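# Place the cover, open side down, on its width-matched rectangle

## Task

Work out the cover's width and set it, open side facing down, close to the centre of the matching coloured rectangle: yellow if it is 46 mm wide, white if 50 mm, blue if 54 mm. The cover's thin walls flex a little even when gripped lightly, and denting them means failure. The cover must stay in place on its own at the end, not only while the robot holds it.

## Robot and tools

Robot: two UR20-type arms, left_arm and right_arm, each ending in a Robotiq 2F-85 parallel gripper. The names are labels only and do not refer to image sides. Base poses in the scene frame: left_arm at (-0.081, +0.720, 0) with quat_wxyz (+0.995, 0, 0, -0.102); right_arm at (+0.121, -0.615, 0) with quat_wxyz (+0.996, 0, 0, -0.090).

Scene frame: origin on the table top midway between the arms, +z up, +x out across the table, left_arm on the +y side. All positions are in metres and all quaternions are written w first. In the gripper's own frame the fingers point along +z and close along y. end_effector_position is the point between the pads when they are shut. Closed fingertips reach about 19 mm past it (about 6 mm when fully open), and closing pushes the tips roughly 13 mm further out, so leave that much clearance above the table. A flat block sticks out about 9 cm toward the gripper's +x and turns with it.

The row: every moving command uses a row of 20 numbers covering both arms, even when only one arm is meant to move. Numbers 1-10 belong to left_arm: x, y, z, qw, qx, qy, qz, then gripper position, force_limit, speed. Numbers 11-20 are the same ten for right_arm. The pose parts are absolute targets in the scene frame, not offsets. The last three numbers of each half lie in [-1, 1]. Position: +1 means fully open (85 mm), about -0.8 means the pads touch, and -1 closes until blocked. force_limit: -1 gives about 20 N per pad, 0 about 128 N, +1 about 235 N (for a 40 mm object closed slowly). speed: -1 is about 20 mm/s, 0 about 85, +1 about 150. Faster closing adds a few newtons. Because the cover dents easily, use a low force_limit (near -1) and a slow close. To hold an arm still, resend its last reported pose and its gripper numbers unchanged; a 0 there is a real command.

execute_actions(actions): a list of actions. Each action is a table of 1 to 15 rows, one row per 1/30 s step; a shorter table repeats its final row until 15 steps are done. Each step's target is clipped to within 100 mm and 16 degrees of the measured pose, so big jumps take several actions. A target more than 0.6 m from the gripper's current position along any of its axes is refused. If the first action fails that check, or any action is malformed, nothing runs. An empty list simply returns state and images.

move(target, speed, stop_force, blocking): target is one 20-number row. Each gripper follows a straight path to its pose, with all paths finishing together in 0.5 to 10 s. speed is in m/s, from 0.002 to 0.5 (default 0.25), and turning is capped at twice that in rad/s. stop_force, in N from 14 to 160 and shared by both arms, ends an arm's path when the wrist sensor feels that much push against the motion. Use it only with slow, non-rotating moves, and leave it out when lifting away from a contact. It cannot be combined with blocking=false. With blocking=false the result comes after 0.5 s; check progress with wait(0). Paths do not avoid obstacles or the other arm.

wait(seconds): 0 to 10; lets time pass with the last commands held. stop(): brakes a running move. zoom_image(camera, region): camera is cam_high, cam_low, cam_left_wrist or cam_right_wrist; region is [x0, y0, x1, y1] in pixels, at most 504 by 504. read_manual(section): licence texts only. finished_scene(scene): ends the current scene (pass its number) for good and reports success.

Results: a state line gives each gripper's pose and velocities. Hand target lines show what the controller is heading for. HELD marks steps that were held back. A pose unreachable line means the clearance check altered a command. Wrist force and torque are given in the end-effector's axes, with an offset of up to about 10 N and some noise. object_status: 0 moving, 1 blocked while opening, 2 blocked while closing (a grip), 3 reached the target or pads met. position_measured runs from 3 (open) through about 78 (60 mm) and 130 (40 mm) to 230 (pads together). The move line reports done, off_target, moving, held, contact or fault, plus limits such as paced or held.

Cameras: cam_high and cam_low are fixed at 896x504; the wrist cameras are 504x504 fisheye. Calibration is supplied and may be off by a few degrees or millimetres.

Avoid: pushing hard into anything, because the arms are stiff. A force of 150 N or a joint reaching its load limit causes a 10 s fault stop. Also avoid collisions between the arms, knocking or dropping anything off the table, and squeezing the cover hard enough to deform it. Open the gripper and leave the cover resting on its own before ending the scene. Holding loads warms the motors; at 85 °C the arm brakes until it cools.

Each tool is called after ">>>" by a JSON object that holds its "name" and its "arguments".

## Session

I'll start by looking at the scene's current state.

>>> {"name": "execute_actions", "arguments": {"actions": []}}

Scene clock: 0.00 s.
left_arm: end_effector_position=(+0.6576, +0.0234, +0.1060) position_measured=3 object_status=3 end_effector_quat_wxyz=(-0.389, +0.867, -0.289, -0.114) end_effector_velocity=(+0.001, -0.002, +0.001) end_effector_angular_velocity=(-0.002, -0.002, -0.001) | right_arm: end_effector_position=(+0.4405, -0.9139, +0.2890) position_measured=3 object_status=3 end_effector_quat_wxyz=(-0.260, +0.224, +0.935, -0.093) end_effector_velocity=(-0.001, +0.000, +0.000) end_effector_angular_velocity=(-0.000, +0.000, -0.001)
Joint positions: left_arm=[-0.883 -0.927  1.64  -1.52  -1.192  2.545] | right_arm=[-0.683 -1.796  2.444 -1.879 -2.024 -0.314]
Joint velocities: left_arm=[-0.    -0.    -0.001 -0.001  0.002 -0.   ] | right_arm=[-0.002 -0.002  0.001  0.    -0.    -0.   ]
Wrist force (N, on the end effector, along its own x y z axes, offset not removed): no reading
Wrist torque (N m, same axes, about the end effector's origin, offset not removed): no reading
Hand target (left_arm): +0.658, +0.023, +0.106; -0.389, +0.867, -0.289, -0.114
Hand target (right_arm): +0.441, -0.914, +0.289; -0.260, +0.224, +0.935, -0.093

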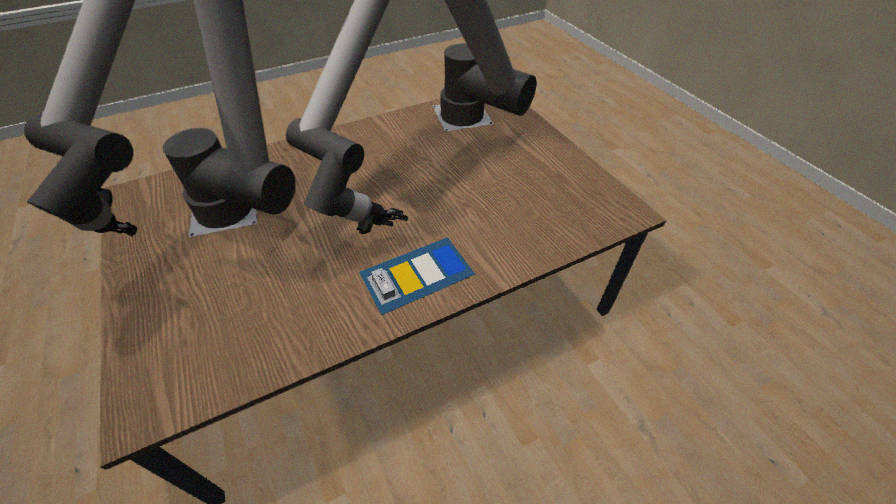

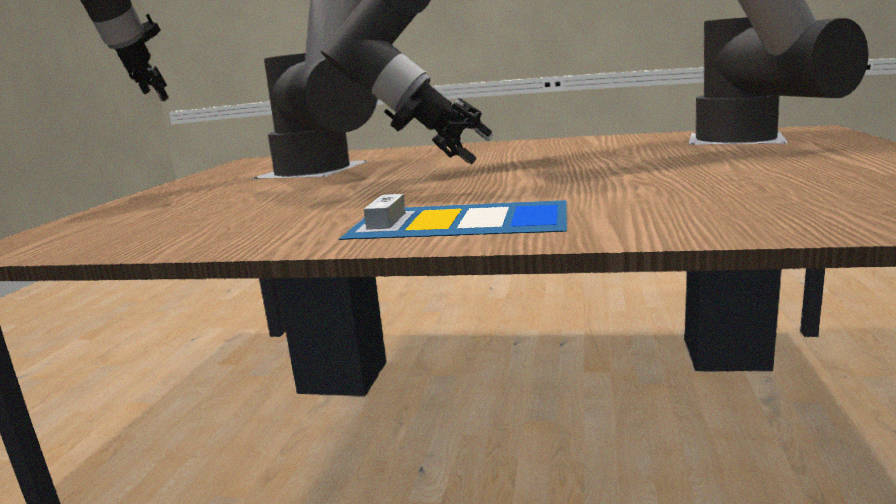

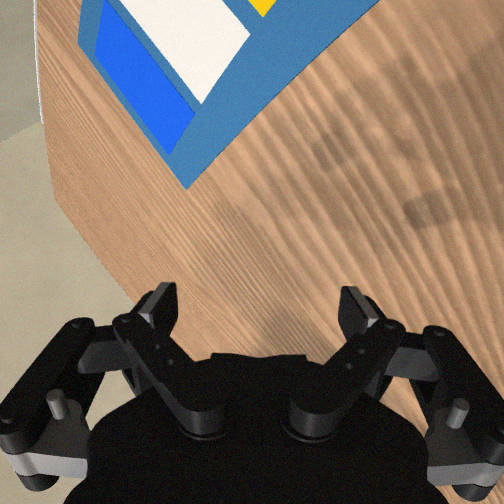

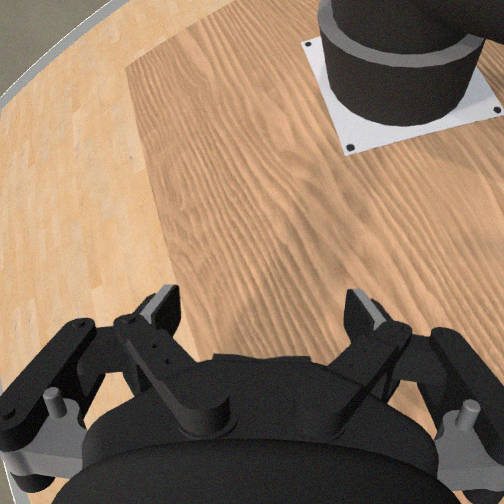

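>>> {"name": "zoom_image", "arguments": {"camera": "cam_high", "region": [350, 225, 490, 325]}}

>>> {"name": "zoom_image", "arguments": {"camera": "cam_low", "region": [330, 180, 580, 250]}}

>>> {"name": "zoom_image", "arguments": {"camera": "cam_high", "region": [355, 258, 415, 318]}}

Region (350, 225, 490, 325) of cam_high's 896x504 image, scaled by 3.600, with more detail than that image has; it fills the top 360 rows of this view, and the rest is white.

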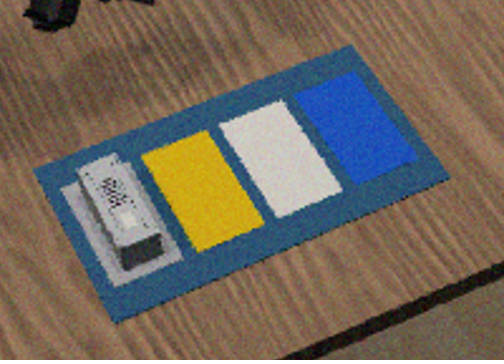

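Region (330, 180, 580, 250) of cam_low's 896x504 image, scaled by 2.016, with more detail than that image has; it fills the top 141 rows of this view, and the rest is white.

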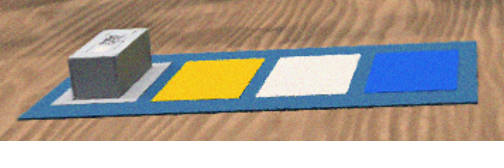

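Region (355, 258, 415, 318) of cam_high's 896x504 image, scaled by 8.400, with more detail than that image has.

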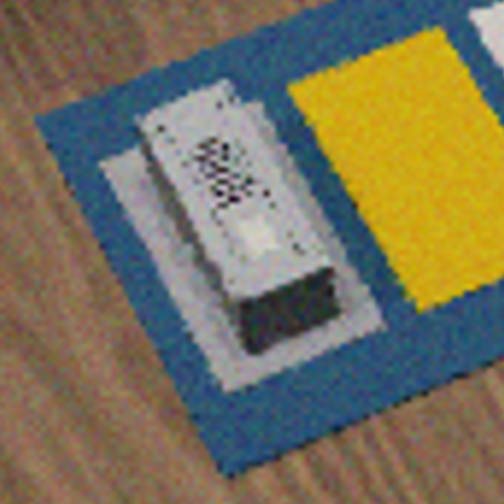

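>>> {"name": "move", "arguments": {"target": [0.84, -0.10, 0.15, 0, 1, 0, 0, 1, -1, -1, 0.4405, -0.9139, 0.2890, -0.260, 0.224, 0.935, -0.093, 1, -1, -1], "speed": 0.3}}

Scene clock: 43.37 s.
left_arm: end_effector_position=(+0.8399, -0.0995, +0.1499) position_measured=3 object_status=3 end_effector_quat_wxyz=(-0.001, +1.000, +0.000, -0.000) end_effector_velocity=(+0.003, -0.002, +0.001) end_effector_angular_velocity=(-0.009, -0.003, +0.006) | right_arm: end_effector_position=(+0.4405, -0.9139, +0.2890) position_measured=3 object_status=3 end_effector_quat_wxyz=(-0.260, +0.224, +0.935, -0.093) end_effector_velocity=(+0.000, -0.000, -0.001) end_effector_angular_velocity=(+0.001, +0.000, -0.001)
Joint positions: left_arm=[-0.687 -0.973  1.641 -2.237 -1.57   2.25 ] | right_arm=[-0.683 -1.796  2.444 -1.88  -2.024 -0.314]
Joint velocities: left_arm=[ 0.001  0.001 -0.    -0.009 -0.003 -0.004] | right_arm=[-0.     0.001  0.    -0.001  0.     0.   ]
Wrist force (N, on the end effector, along its own x y z axes, offset not removed): left_arm=[-0.9 -1.5 5.2] | right_arm=[0.3 -5.3 2.4]
Wrist torque (N m, same axes, about the end effector's origin, offset not removed): left_arm=[-0.34 -0.06 0.31] | right_arm=[-1.04 0.54 -0.05]
Hand target (left_arm): +0.840, -0.100, +0.150; -0.000, +1.000, +0.000, -0.000
Hand target (right_arm): +0.441, -0.914, +0.289; -0.260, +0.224, +0.935, -0.093
Off the commanded pose (left_arm): 0.001 m, 0 deg.
Off the commanded pose (right_arm): 0.000 m, 0 deg.
move: done
camera_calibration (this result's frames):
cam_left_wrist: T_world_to_cam=[[0.011827, -0.999672, -0.0227317, -0.0996105], [-0.95107, -0.0182656, 0.308435, 0.776285], [-0.308749, 0.0179716, -0.950974, 0.552724], [0, 0, 0, 1]] pos_world=[0.910133, -0.0953318, 0.283928]
cam_right_wrist: T_world_to_cam=[[0.333139, 0.884863, -0.32563, 0.761118], [0.886397, -0.411648, -0.21177, -0.679569], [-0.321432, -0.218089, -0.921476, 0.356034], [0, 0, 0, 1]] pos_world=[0.46325, -0.875582, 0.432009]

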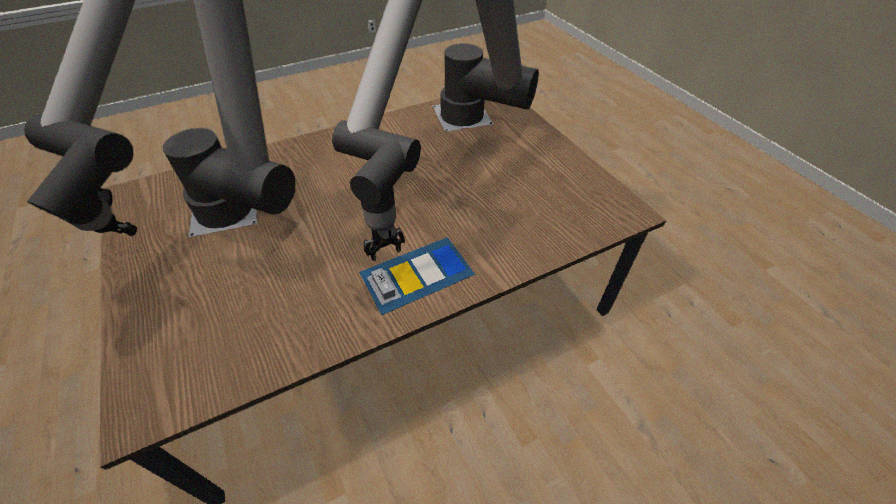

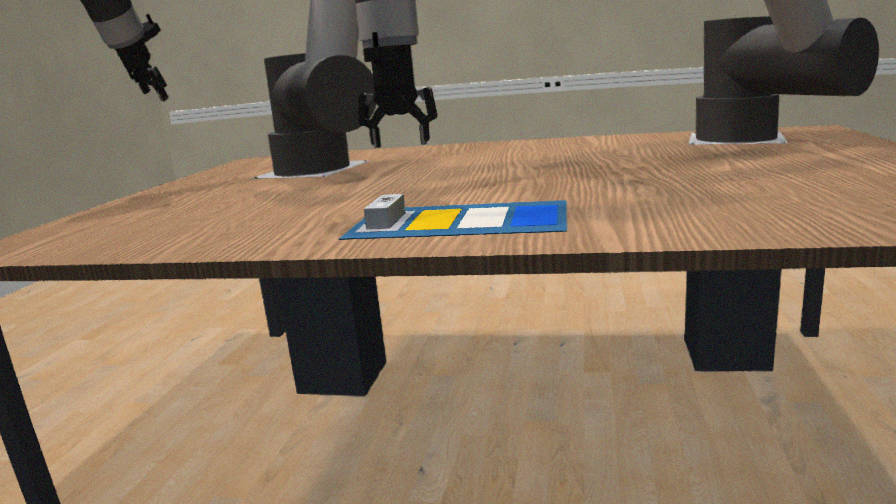

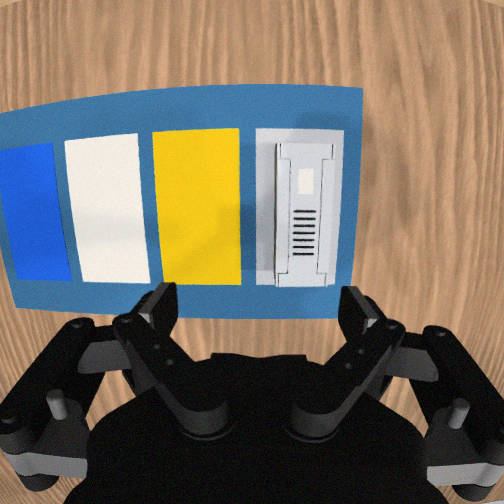

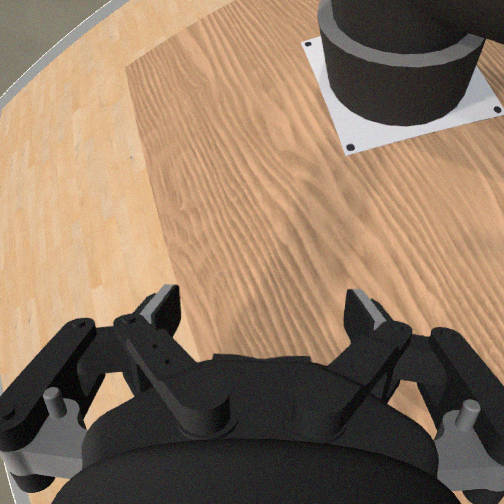

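>>> {"name": "zoom_image", "arguments": {"camera": "cam_left_wrist", "region": [210, 120, 390, 300]}}

>>> {"name": "zoom_image", "arguments": {"camera": "cam_left_wrist", "region": [250, 120, 350, 220]}}

>>> {"name": "zoom_image", "arguments": {"camera": "cam_left_wrist", "region": [250, 210, 350, 310]}}

Region (210, 120, 390, 300) of cam_left_wrist's 504x504 image, scaled by 2.800, with more detail than that image has.

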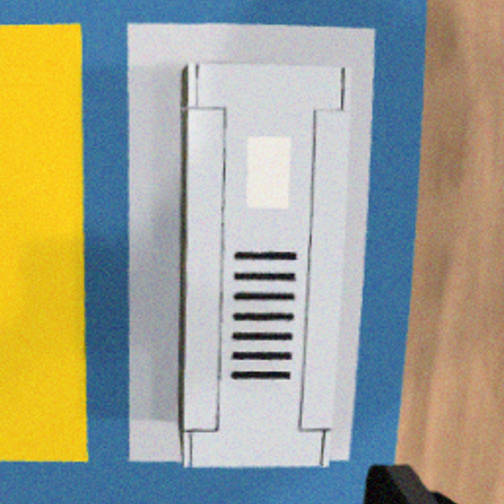

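Region (250, 120, 350, 220) of cam_left_wrist's 504x504 image, scaled by 5.040, with more detail than that image has.

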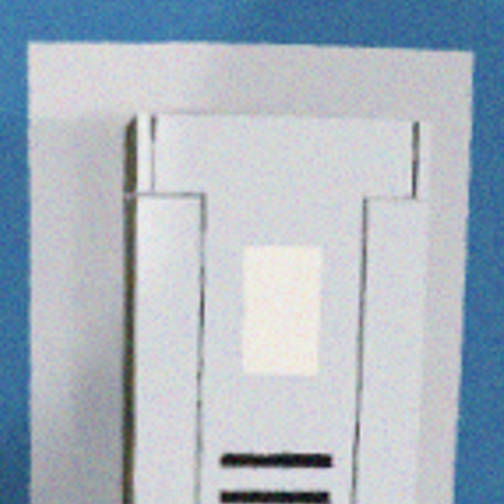

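Region (250, 210, 350, 310) of cam_left_wrist's 504x504 image, scaled by 5.040, with more detail than that image has.

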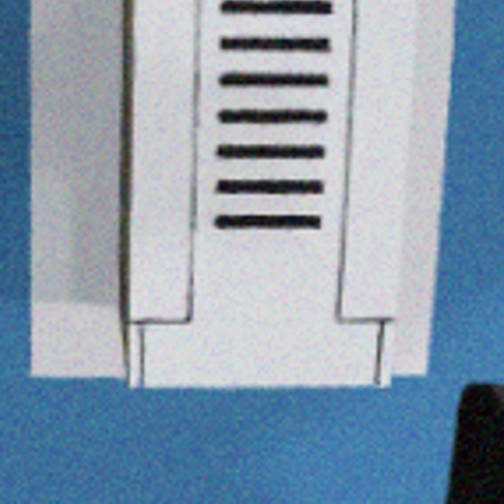

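>>> {"name": "zoom_image", "arguments": {"camera": "cam_low", "region": [350, 180, 420, 250]}}

>>> {"name": "zoom_image", "arguments": {"camera": "cam_left_wrist", "region": [130, 120, 310, 300]}}

Region (350, 180, 420, 250) of cam_low's 896x504 image, scaled by 7.200, with more detail than that image has.

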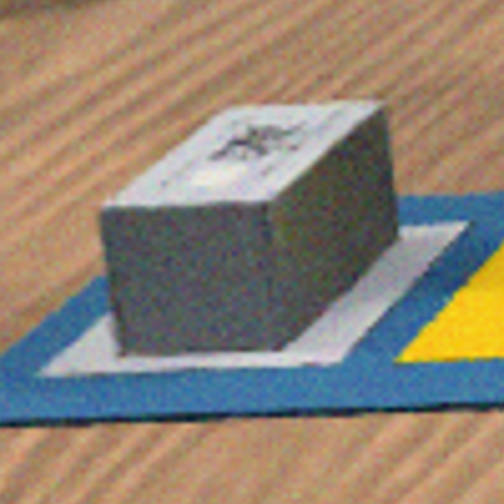

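Region (130, 120, 310, 300) of cam_left_wrist's 504x504 image, scaled by 2.800, with more detail than that image has.

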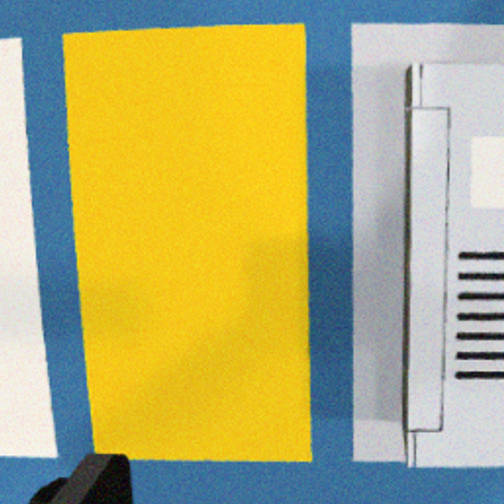

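>>> {"name": "zoom_image", "arguments": {"camera": "cam_left_wrist", "region": [130, 260, 390, 350]}}

Region (130, 260, 390, 350) of cam_left_wrist's 504x504 image, scaled by 1.938, with more detail than that image has; it fills the top 174 rows of this view, and the rest is white.

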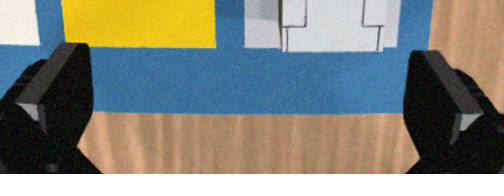

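>>> {"name": "move", "arguments": {"target": [0.864, -0.137, 0.034, 0, 0.99994, 0.01134, 0, 1, -1, -1, 0.4405, -0.9139, 0.2890, -0.260, 0.224, 0.935, -0.093, 1, -1, -1], "speed": 0.15}}

Scene clock: 95.00 s.
left_arm: end_effector_position=(+0.8640, -0.1370, +0.0342) position_measured=3 object_status=3 end_effector_quat_wxyz=(+0.000, +1.000, +0.011, +0.000) end_effector_velocity=(+0.000, -0.000, -0.001) end_effector_angular_velocity=(-0.001, +0.000, +0.001) | right_arm: end_effector_position=(+0.4405, -0.9139, +0.2890) position_measured=3 object_status=3 end_effector_quat_wxyz=(-0.260, +0.224, +0.935, -0.093) end_effector_velocity=(-0.000, -0.000, -0.000) end_effector_angular_velocity=(+0.000, +0.001, -0.000)
Joint positions: left_arm=[-0.691 -0.847  1.604 -2.328 -1.571  2.224] | right_arm=[-0.683 -1.796  2.444 -1.88  -2.024 -0.314]
Joint velocities: left_arm=[ 0.     0.001 -0.    -0.001 -0.001 -0.   ] | right_arm=[-0.     0.001  0.    -0.    -0.     0.   ]
Wrist force (N, on the end effector, along its own x y z axes, offset not removed): left_arm=[-3.8 -1.8 4.6] | right_arm=[0.4 -6.0 3.7]
Wrist torque (N m, same axes, about the end effector's origin, offset not removed): left_arm=[-0.37 0.49 0.21] | right_arm=[-1.12 0.49 0.02]
Hand target (left_arm): +0.864, -0.137, +0.034; +0.000, +1.000, +0.011, +0.000
Hand target (right_arm): +0.441, -0.914, +0.289; -0.260, +0.224, +0.935, -0.093
Off the commanded pose (left_arm): 0.000 m, 0 deg.
Off the commanded pose (right_arm): 0.000 m, 0 deg.
move: done
camera_calibration (this result's frames):
cam_left_wrist: T_world_to_cam=[[0.034286, -0.999182, -0.0214571, -0.1594], [-0.950571, -0.0392325, 0.308019, 0.830982], [-0.308609, 0.00983573, -0.951138, 0.449576], [0, 0, 0, 1]] pos_world=[0.934116, -0.13109, 0.168231]
cam_right_wrist: T_world_to_cam=[[0.333139, 0.884863, -0.325631, 0.761118], [0.886397, -0.411648, -0.211769, -0.679569], [-0.321432, -0.21809, -0.921476, 0.356033], [0, 0, 0, 1]] pos_world=[0.46325, -0.875581, 0.432008]

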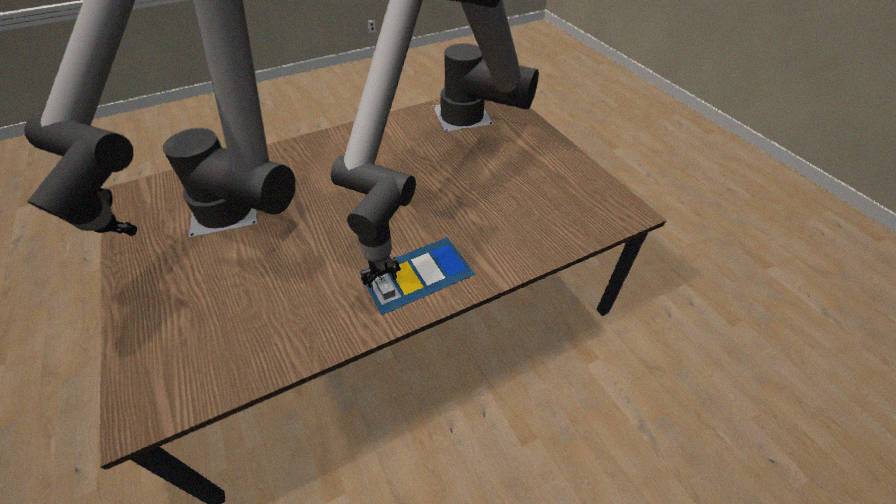

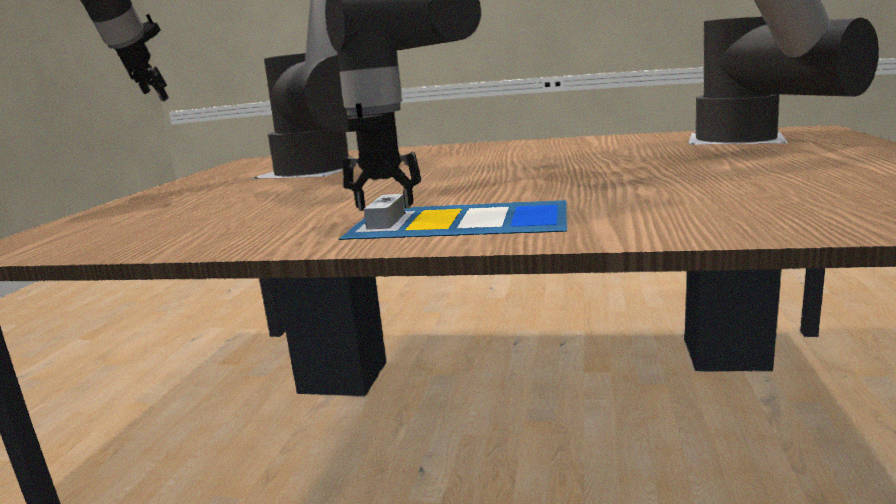

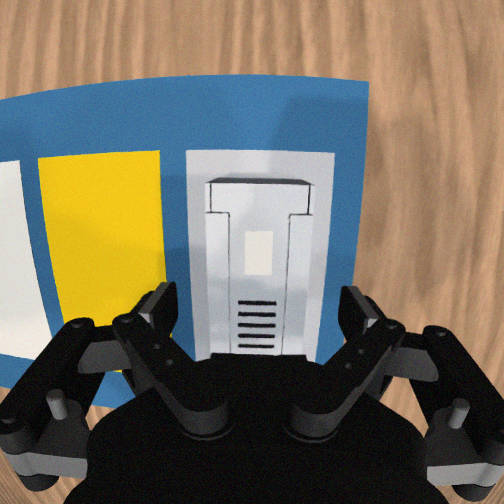

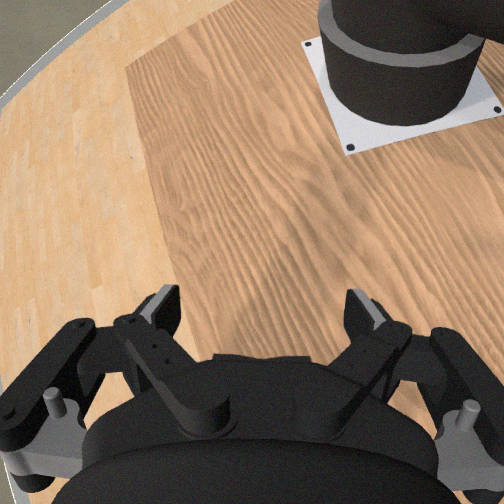

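>>> {"name": "zoom_image", "arguments": {"camera": "cam_left_wrist", "region": [150, 140, 370, 360]}}

>>> {"name": "zoom_image", "arguments": {"camera": "cam_low", "region": [335, 145, 435, 245]}}

Region (150, 140, 370, 360) of cam_left_wrist's 504x504 image, scaled by 2.291, with more detail than that image has.

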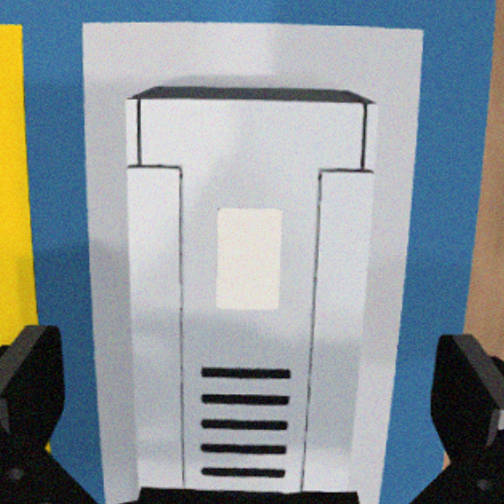

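Region (335, 145, 435, 245) of cam_low's 896x504 image, scaled by 5.040, with more detail than that image has.

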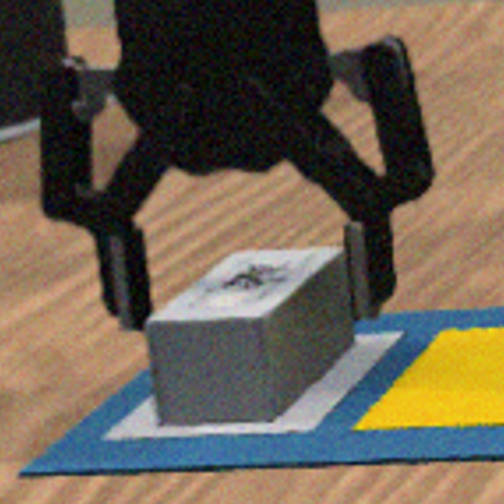

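>>> {"name": "zoom_image", "arguments": {"camera": "cam_left_wrist", "region": [180, 145, 260, 225]}}

>>> {"name": "zoom_image", "arguments": {"camera": "cam_left_wrist", "region": [260, 145, 340, 225]}}

Region (180, 145, 260, 225) of cam_left_wrist's 504x504 image, scaled by 6.300, with more detail than that image has.

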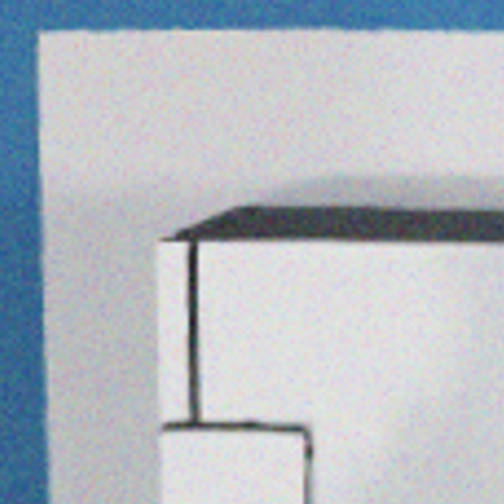

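Region (260, 145, 340, 225) of cam_left_wrist's 504x504 image, scaled by 6.300, with more detail than that image has.

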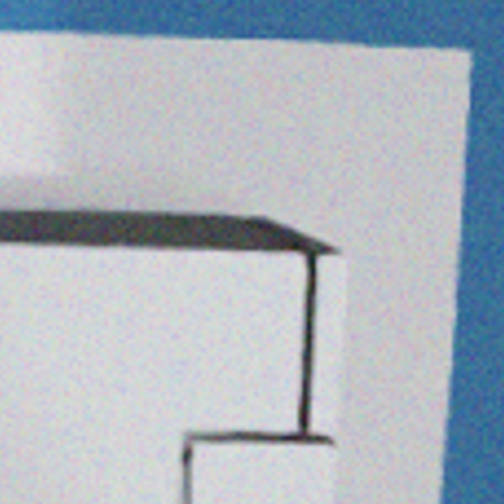

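>>> {"name": "execute_actions", "arguments": {"actions": [[[0.864, -0.1369, 0.0333, 0, 0.99994, 0.01134, 0, 0.255, -1, 0, 0.4405, -0.9139, 0.2890, -0.260, 0.224, 0.935, -0.093, 1, -1, -1],[0.864, -0.1368, 0.0326, 0, 0.99994, 0.01134, 0, 0.255, -1, 0, 0.4405, -0.9139, 0.2890, -0.260, 0.224, 0.935, -0.093, 1, -1, -1],[0.864, -0.1367, 0.0319, 0, 0.99994, 0.01134, 0, 0.255, -1, 0, 0.4405, -0.9139, 0.2890, -0.260, 0.224, 0.935, -0.093, 1, -1, -1],[0.864, -0.1366, 0.0312, 0, 0.99994, 0.01134, 0, 0.255, -1, 0, 0.4405, -0.9139, 0.2890, -0.260, 0.224, 0.935, -0.093, 1, -1, -1],[0.864, -0.1365, 0.0305, 0, 0.99994, 0.01134, 0, 0.255, -1, 0, 0.4405, -0.9139, 0.2890, -0.260, 0.224, 0.935, -0.093, 1, -1, -1],[0.864, -0.1364, 0.030, 0, 0.99994, 0.01134, 0, 0.255, -1, 0, 0.4405, -0.9139, 0.2890, -0.260, 0.224, 0.935, -0.093, 1, -1, -1]]]}}

Scene clock: 126.73 s.
left_arm: end_effector_position=(+0.8639, -0.1366, +0.0302) position_measured=91 object_status=0 end_effector_quat_wxyz=(+0.000, +1.000, +0.011, +0.000) end_effector_velocity=(-0.000, +0.001, -0.001) end_effector_angular_velocity=(+0.000, +0.000, -0.001) | right_arm: end_effector_position=(+0.4405, -0.9139, +0.2890) position_measured=3 object_status=3 end_effector_quat_wxyz=(-0.260, +0.224, +0.935, -0.093) end_effector_velocity=(+0.001, -0.001, +0.000) end_effector_angular_velocity=(-0.000, +0.000, -0.000)
Joint positions: left_arm=[-0.691 -0.844  1.605 -2.332 -1.571  2.224] | right_arm=[-0.683 -1.796  2.444 -1.88  -2.024 -0.314]
Joint velocities: left_arm=[ 0.     0.     0.001 -0.001 -0.     0.001] | right_arm=[ 0.     0.001 -0.001  0.     0.     0.001]
Wrist force (N, on the end effector, along its own x y z axes, offset not removed): left_arm=[-3.6 -1.1 5.0] | right_arm=[-1.5 -7.0 1.8]
Wrist torque (N m, same axes, about the end effector's origin, offset not removed): left_arm=[-0.20 0.45 0.19] | right_arm=[-1.31 0.82 -0.10]
Hand target (left_arm): +0.864, -0.136, +0.030; -0.000, +1.000, +0.011, -0.000
Hand target (right_arm): +0.441, -0.914, +0.289; -0.260, +0.224, +0.935, -0.093
Off the commanded pose (left_arm): 0.000 m, 0 deg.
Off the commanded pose (right_arm): 0.000 m, 0 deg.
Step readings (end_effector_position):
0: left_arm (+0.8641, -0.1371, +0.0340) | right_arm (+0.4405, -0.9139, +0.2890)
1: left_arm (+0.8641, -0.1371, +0.0340) | right_arm (+0.4405, -0.9139, +0.2890)
2: left_arm (+0.8641, -0.1371, +0.0339) | right_arm (+0.4405, -0.9139, +0.2890)
4: left_arm (+0.8642, -0.1372, +0.0335) | right_arm (+0.4405, -0.9139, +0.2890)
8: left_arm (+0.8640, -0.1370, +0.0316) | right_arm (+0.4405, -0.9139, +0.2890)
15: end_effector_position above
camera_calibration (this result's frames):
cam_left_wrist: T_world_to_cam=[[0.0344114, -0.999178, -0.0214112, -0.159225], [-0.950577, -0.0393374, 0.307987, 0.832118], [-0.308577, 0.00975475, -0.951149, 0.445722], [0, 0, 0, 1]] pos_world=[0.934011, -0.130709, 0.164257]
cam_right_wrist: T_world_to_cam=[[0.333139, 0.884863, -0.325631, 0.761118], [0.886397, -0.411648, -0.211769, -0.679569], [-0.321432, -0.21809, -0.921476, 0.356033], [0, 0, 0, 1]] pos_world=[0.46325, -0.875581, 0.432008]

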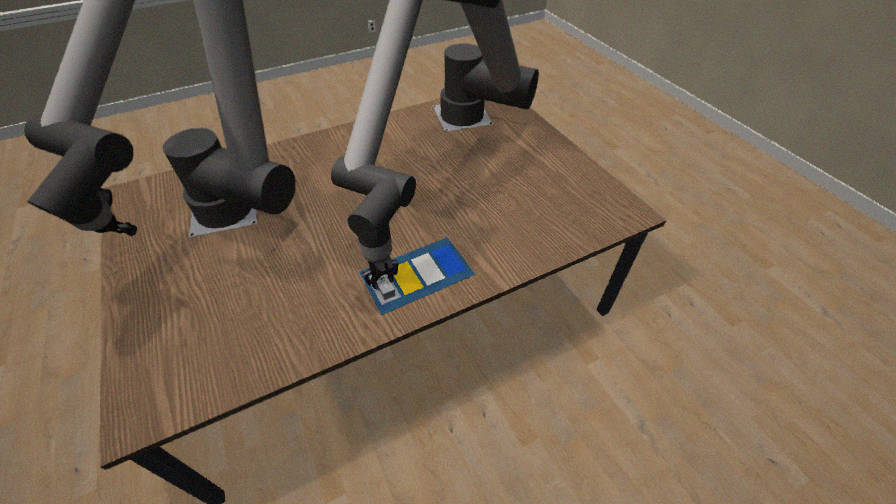

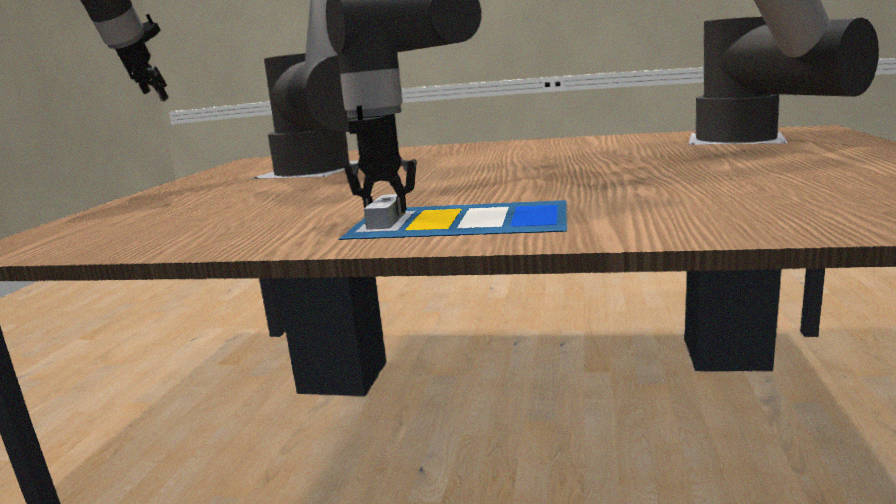

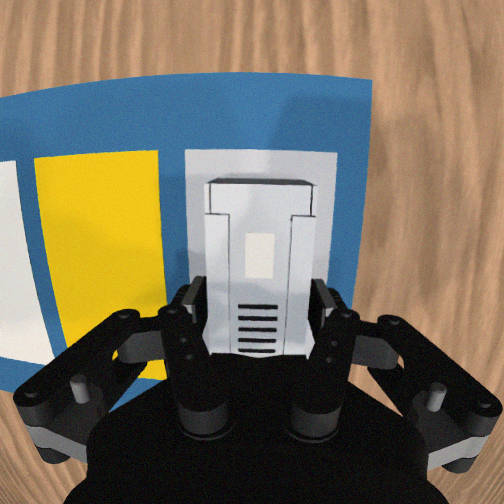

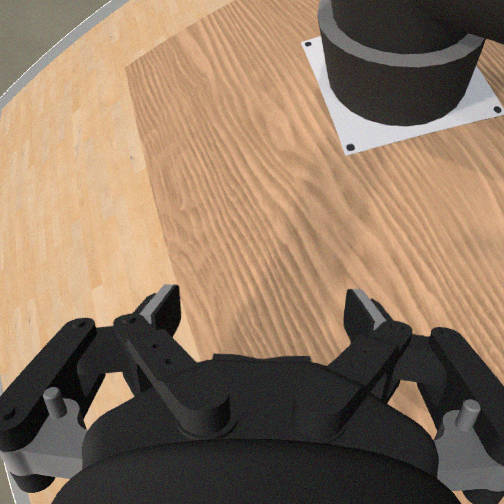

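>>> {"name": "execute_actions", "arguments": {"actions": []}}

>>> {"name": "zoom_image", "arguments": {"camera": "cam_left_wrist", "region": [160, 200, 360, 370]}}

>>> {"name": "zoom_image", "arguments": {"camera": "cam_low", "region": [335, 145, 435, 245]}}

Scene clock: 128.67 s.
left_arm: end_effector_position=(+0.8640, -0.1364, +0.0300) position_measured=97 object_status=3 end_effector_quat_wxyz=(-0.000, +1.000, +0.011, -0.000) end_effector_velocity=(+0.001, -0.000, +0.000) end_effector_angular_velocity=(-0.001, -0.001, +0.001) | right_arm: end_effector_position=(+0.4405, -0.9139, +0.2890) position_measured=3 object_status=3 end_effector_quat_wxyz=(-0.260, +0.224, +0.935, -0.093) end_effector_velocity=(-0.000, +0.000, -0.001) end_effector_angular_velocity=(+0.001, +0.001, -0.001)
Joint positions: left_arm=[-0.691 -0.844  1.606 -2.332 -1.571  2.224] | right_arm=[-0.683 -1.796  2.444 -1.88  -2.024 -0.314]
Joint velocities: left_arm=[ 0.     0.001 -0.002  0.     0.    -0.   ] | right_arm=[-0.     0.001  0.001 -0.    -0.     0.001]
Wrist force (N, on the end effector, along its own x y z axes, offset not removed): left_arm=[-3.3 -2.1 4.3] | right_arm=[1.5 -6.6 3.5]
Wrist torque (N m, same axes, about the end effector's origin, offset not removed): left_arm=[-0.43 0.38 0.28] | right_arm=[-1.25 0.30 -0.10]
Hand target (left_arm): +0.864, -0.136, +0.030; -0.000, +1.000, +0.011, -0.000
Hand target (right_arm): +0.441, -0.914, +0.289; -0.260, +0.224, +0.935, -0.093
Off the commanded pose (left_arm): 0.000 m, 0 deg.
Off the commanded pose (right_arm): 0.000 m, 0 deg.
camera_calibration (this result's frames):
cam_left_wrist: T_world_to_cam=[[0.0343208, -0.99918, -0.0214866, -0.158934], [-0.950562, -0.039275, 0.30804, 0.83225], [-0.308632, 0.0098522, -0.951131, 0.445565], [0, 0, 0, 1]] pos_world=[0.934076, -0.130506, 0.164009]
cam_right_wrist: T_world_to_cam=[[0.333139, 0.884863, -0.325631, 0.761118], [0.886397, -0.411648, -0.211769, -0.679569], [-0.321432, -0.21809, -0.921476, 0.356033], [0, 0, 0, 1]] pos_world=[0.46325, -0.875581, 0.432008]

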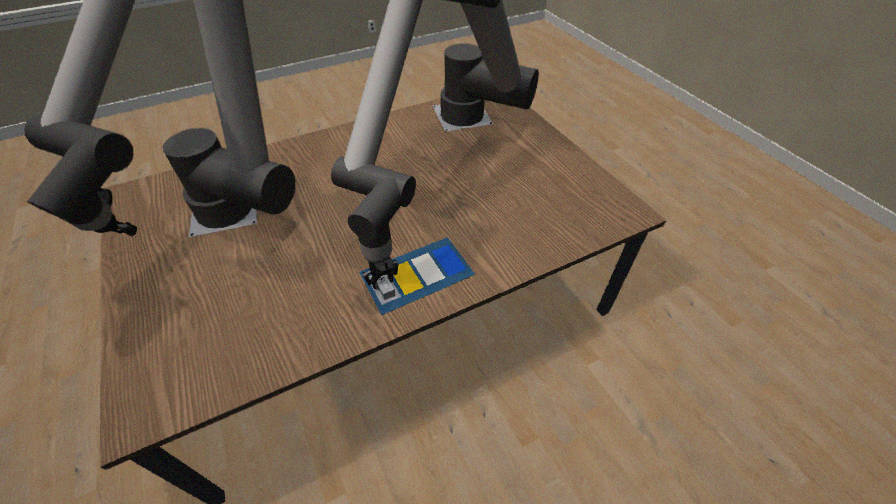

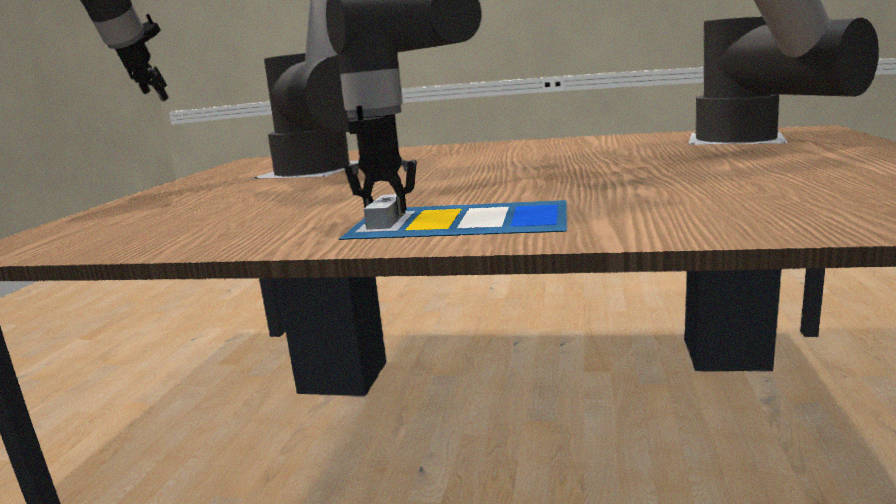

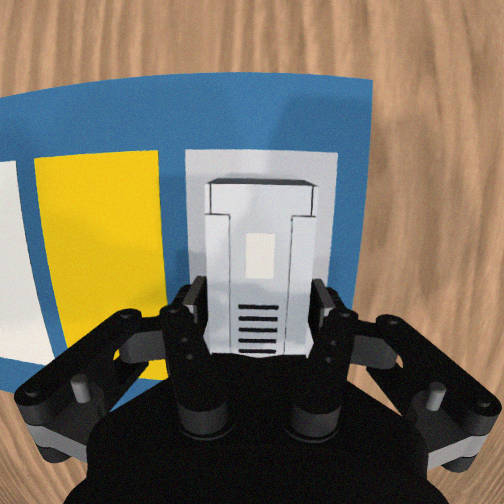

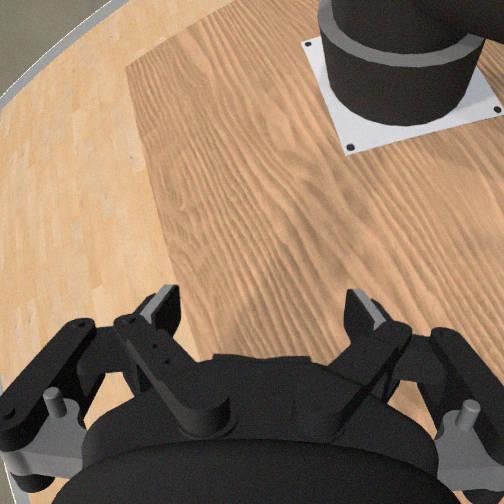

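Region (160, 200, 360, 370) of cam_left_wrist's 504x504 image, scaled by 2.520, with more detail than that image has; it fills the top 428 rows of this view, and the rest is white.

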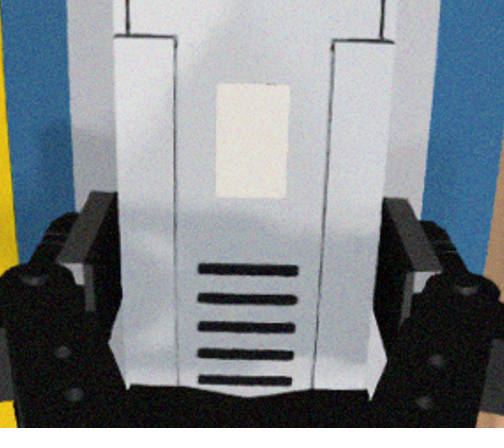

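Region (335, 145, 435, 245) of cam_low's 896x504 image, scaled by 5.040, with more detail than that image has.

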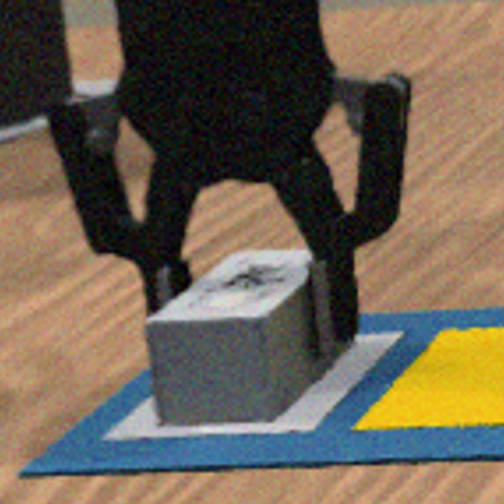

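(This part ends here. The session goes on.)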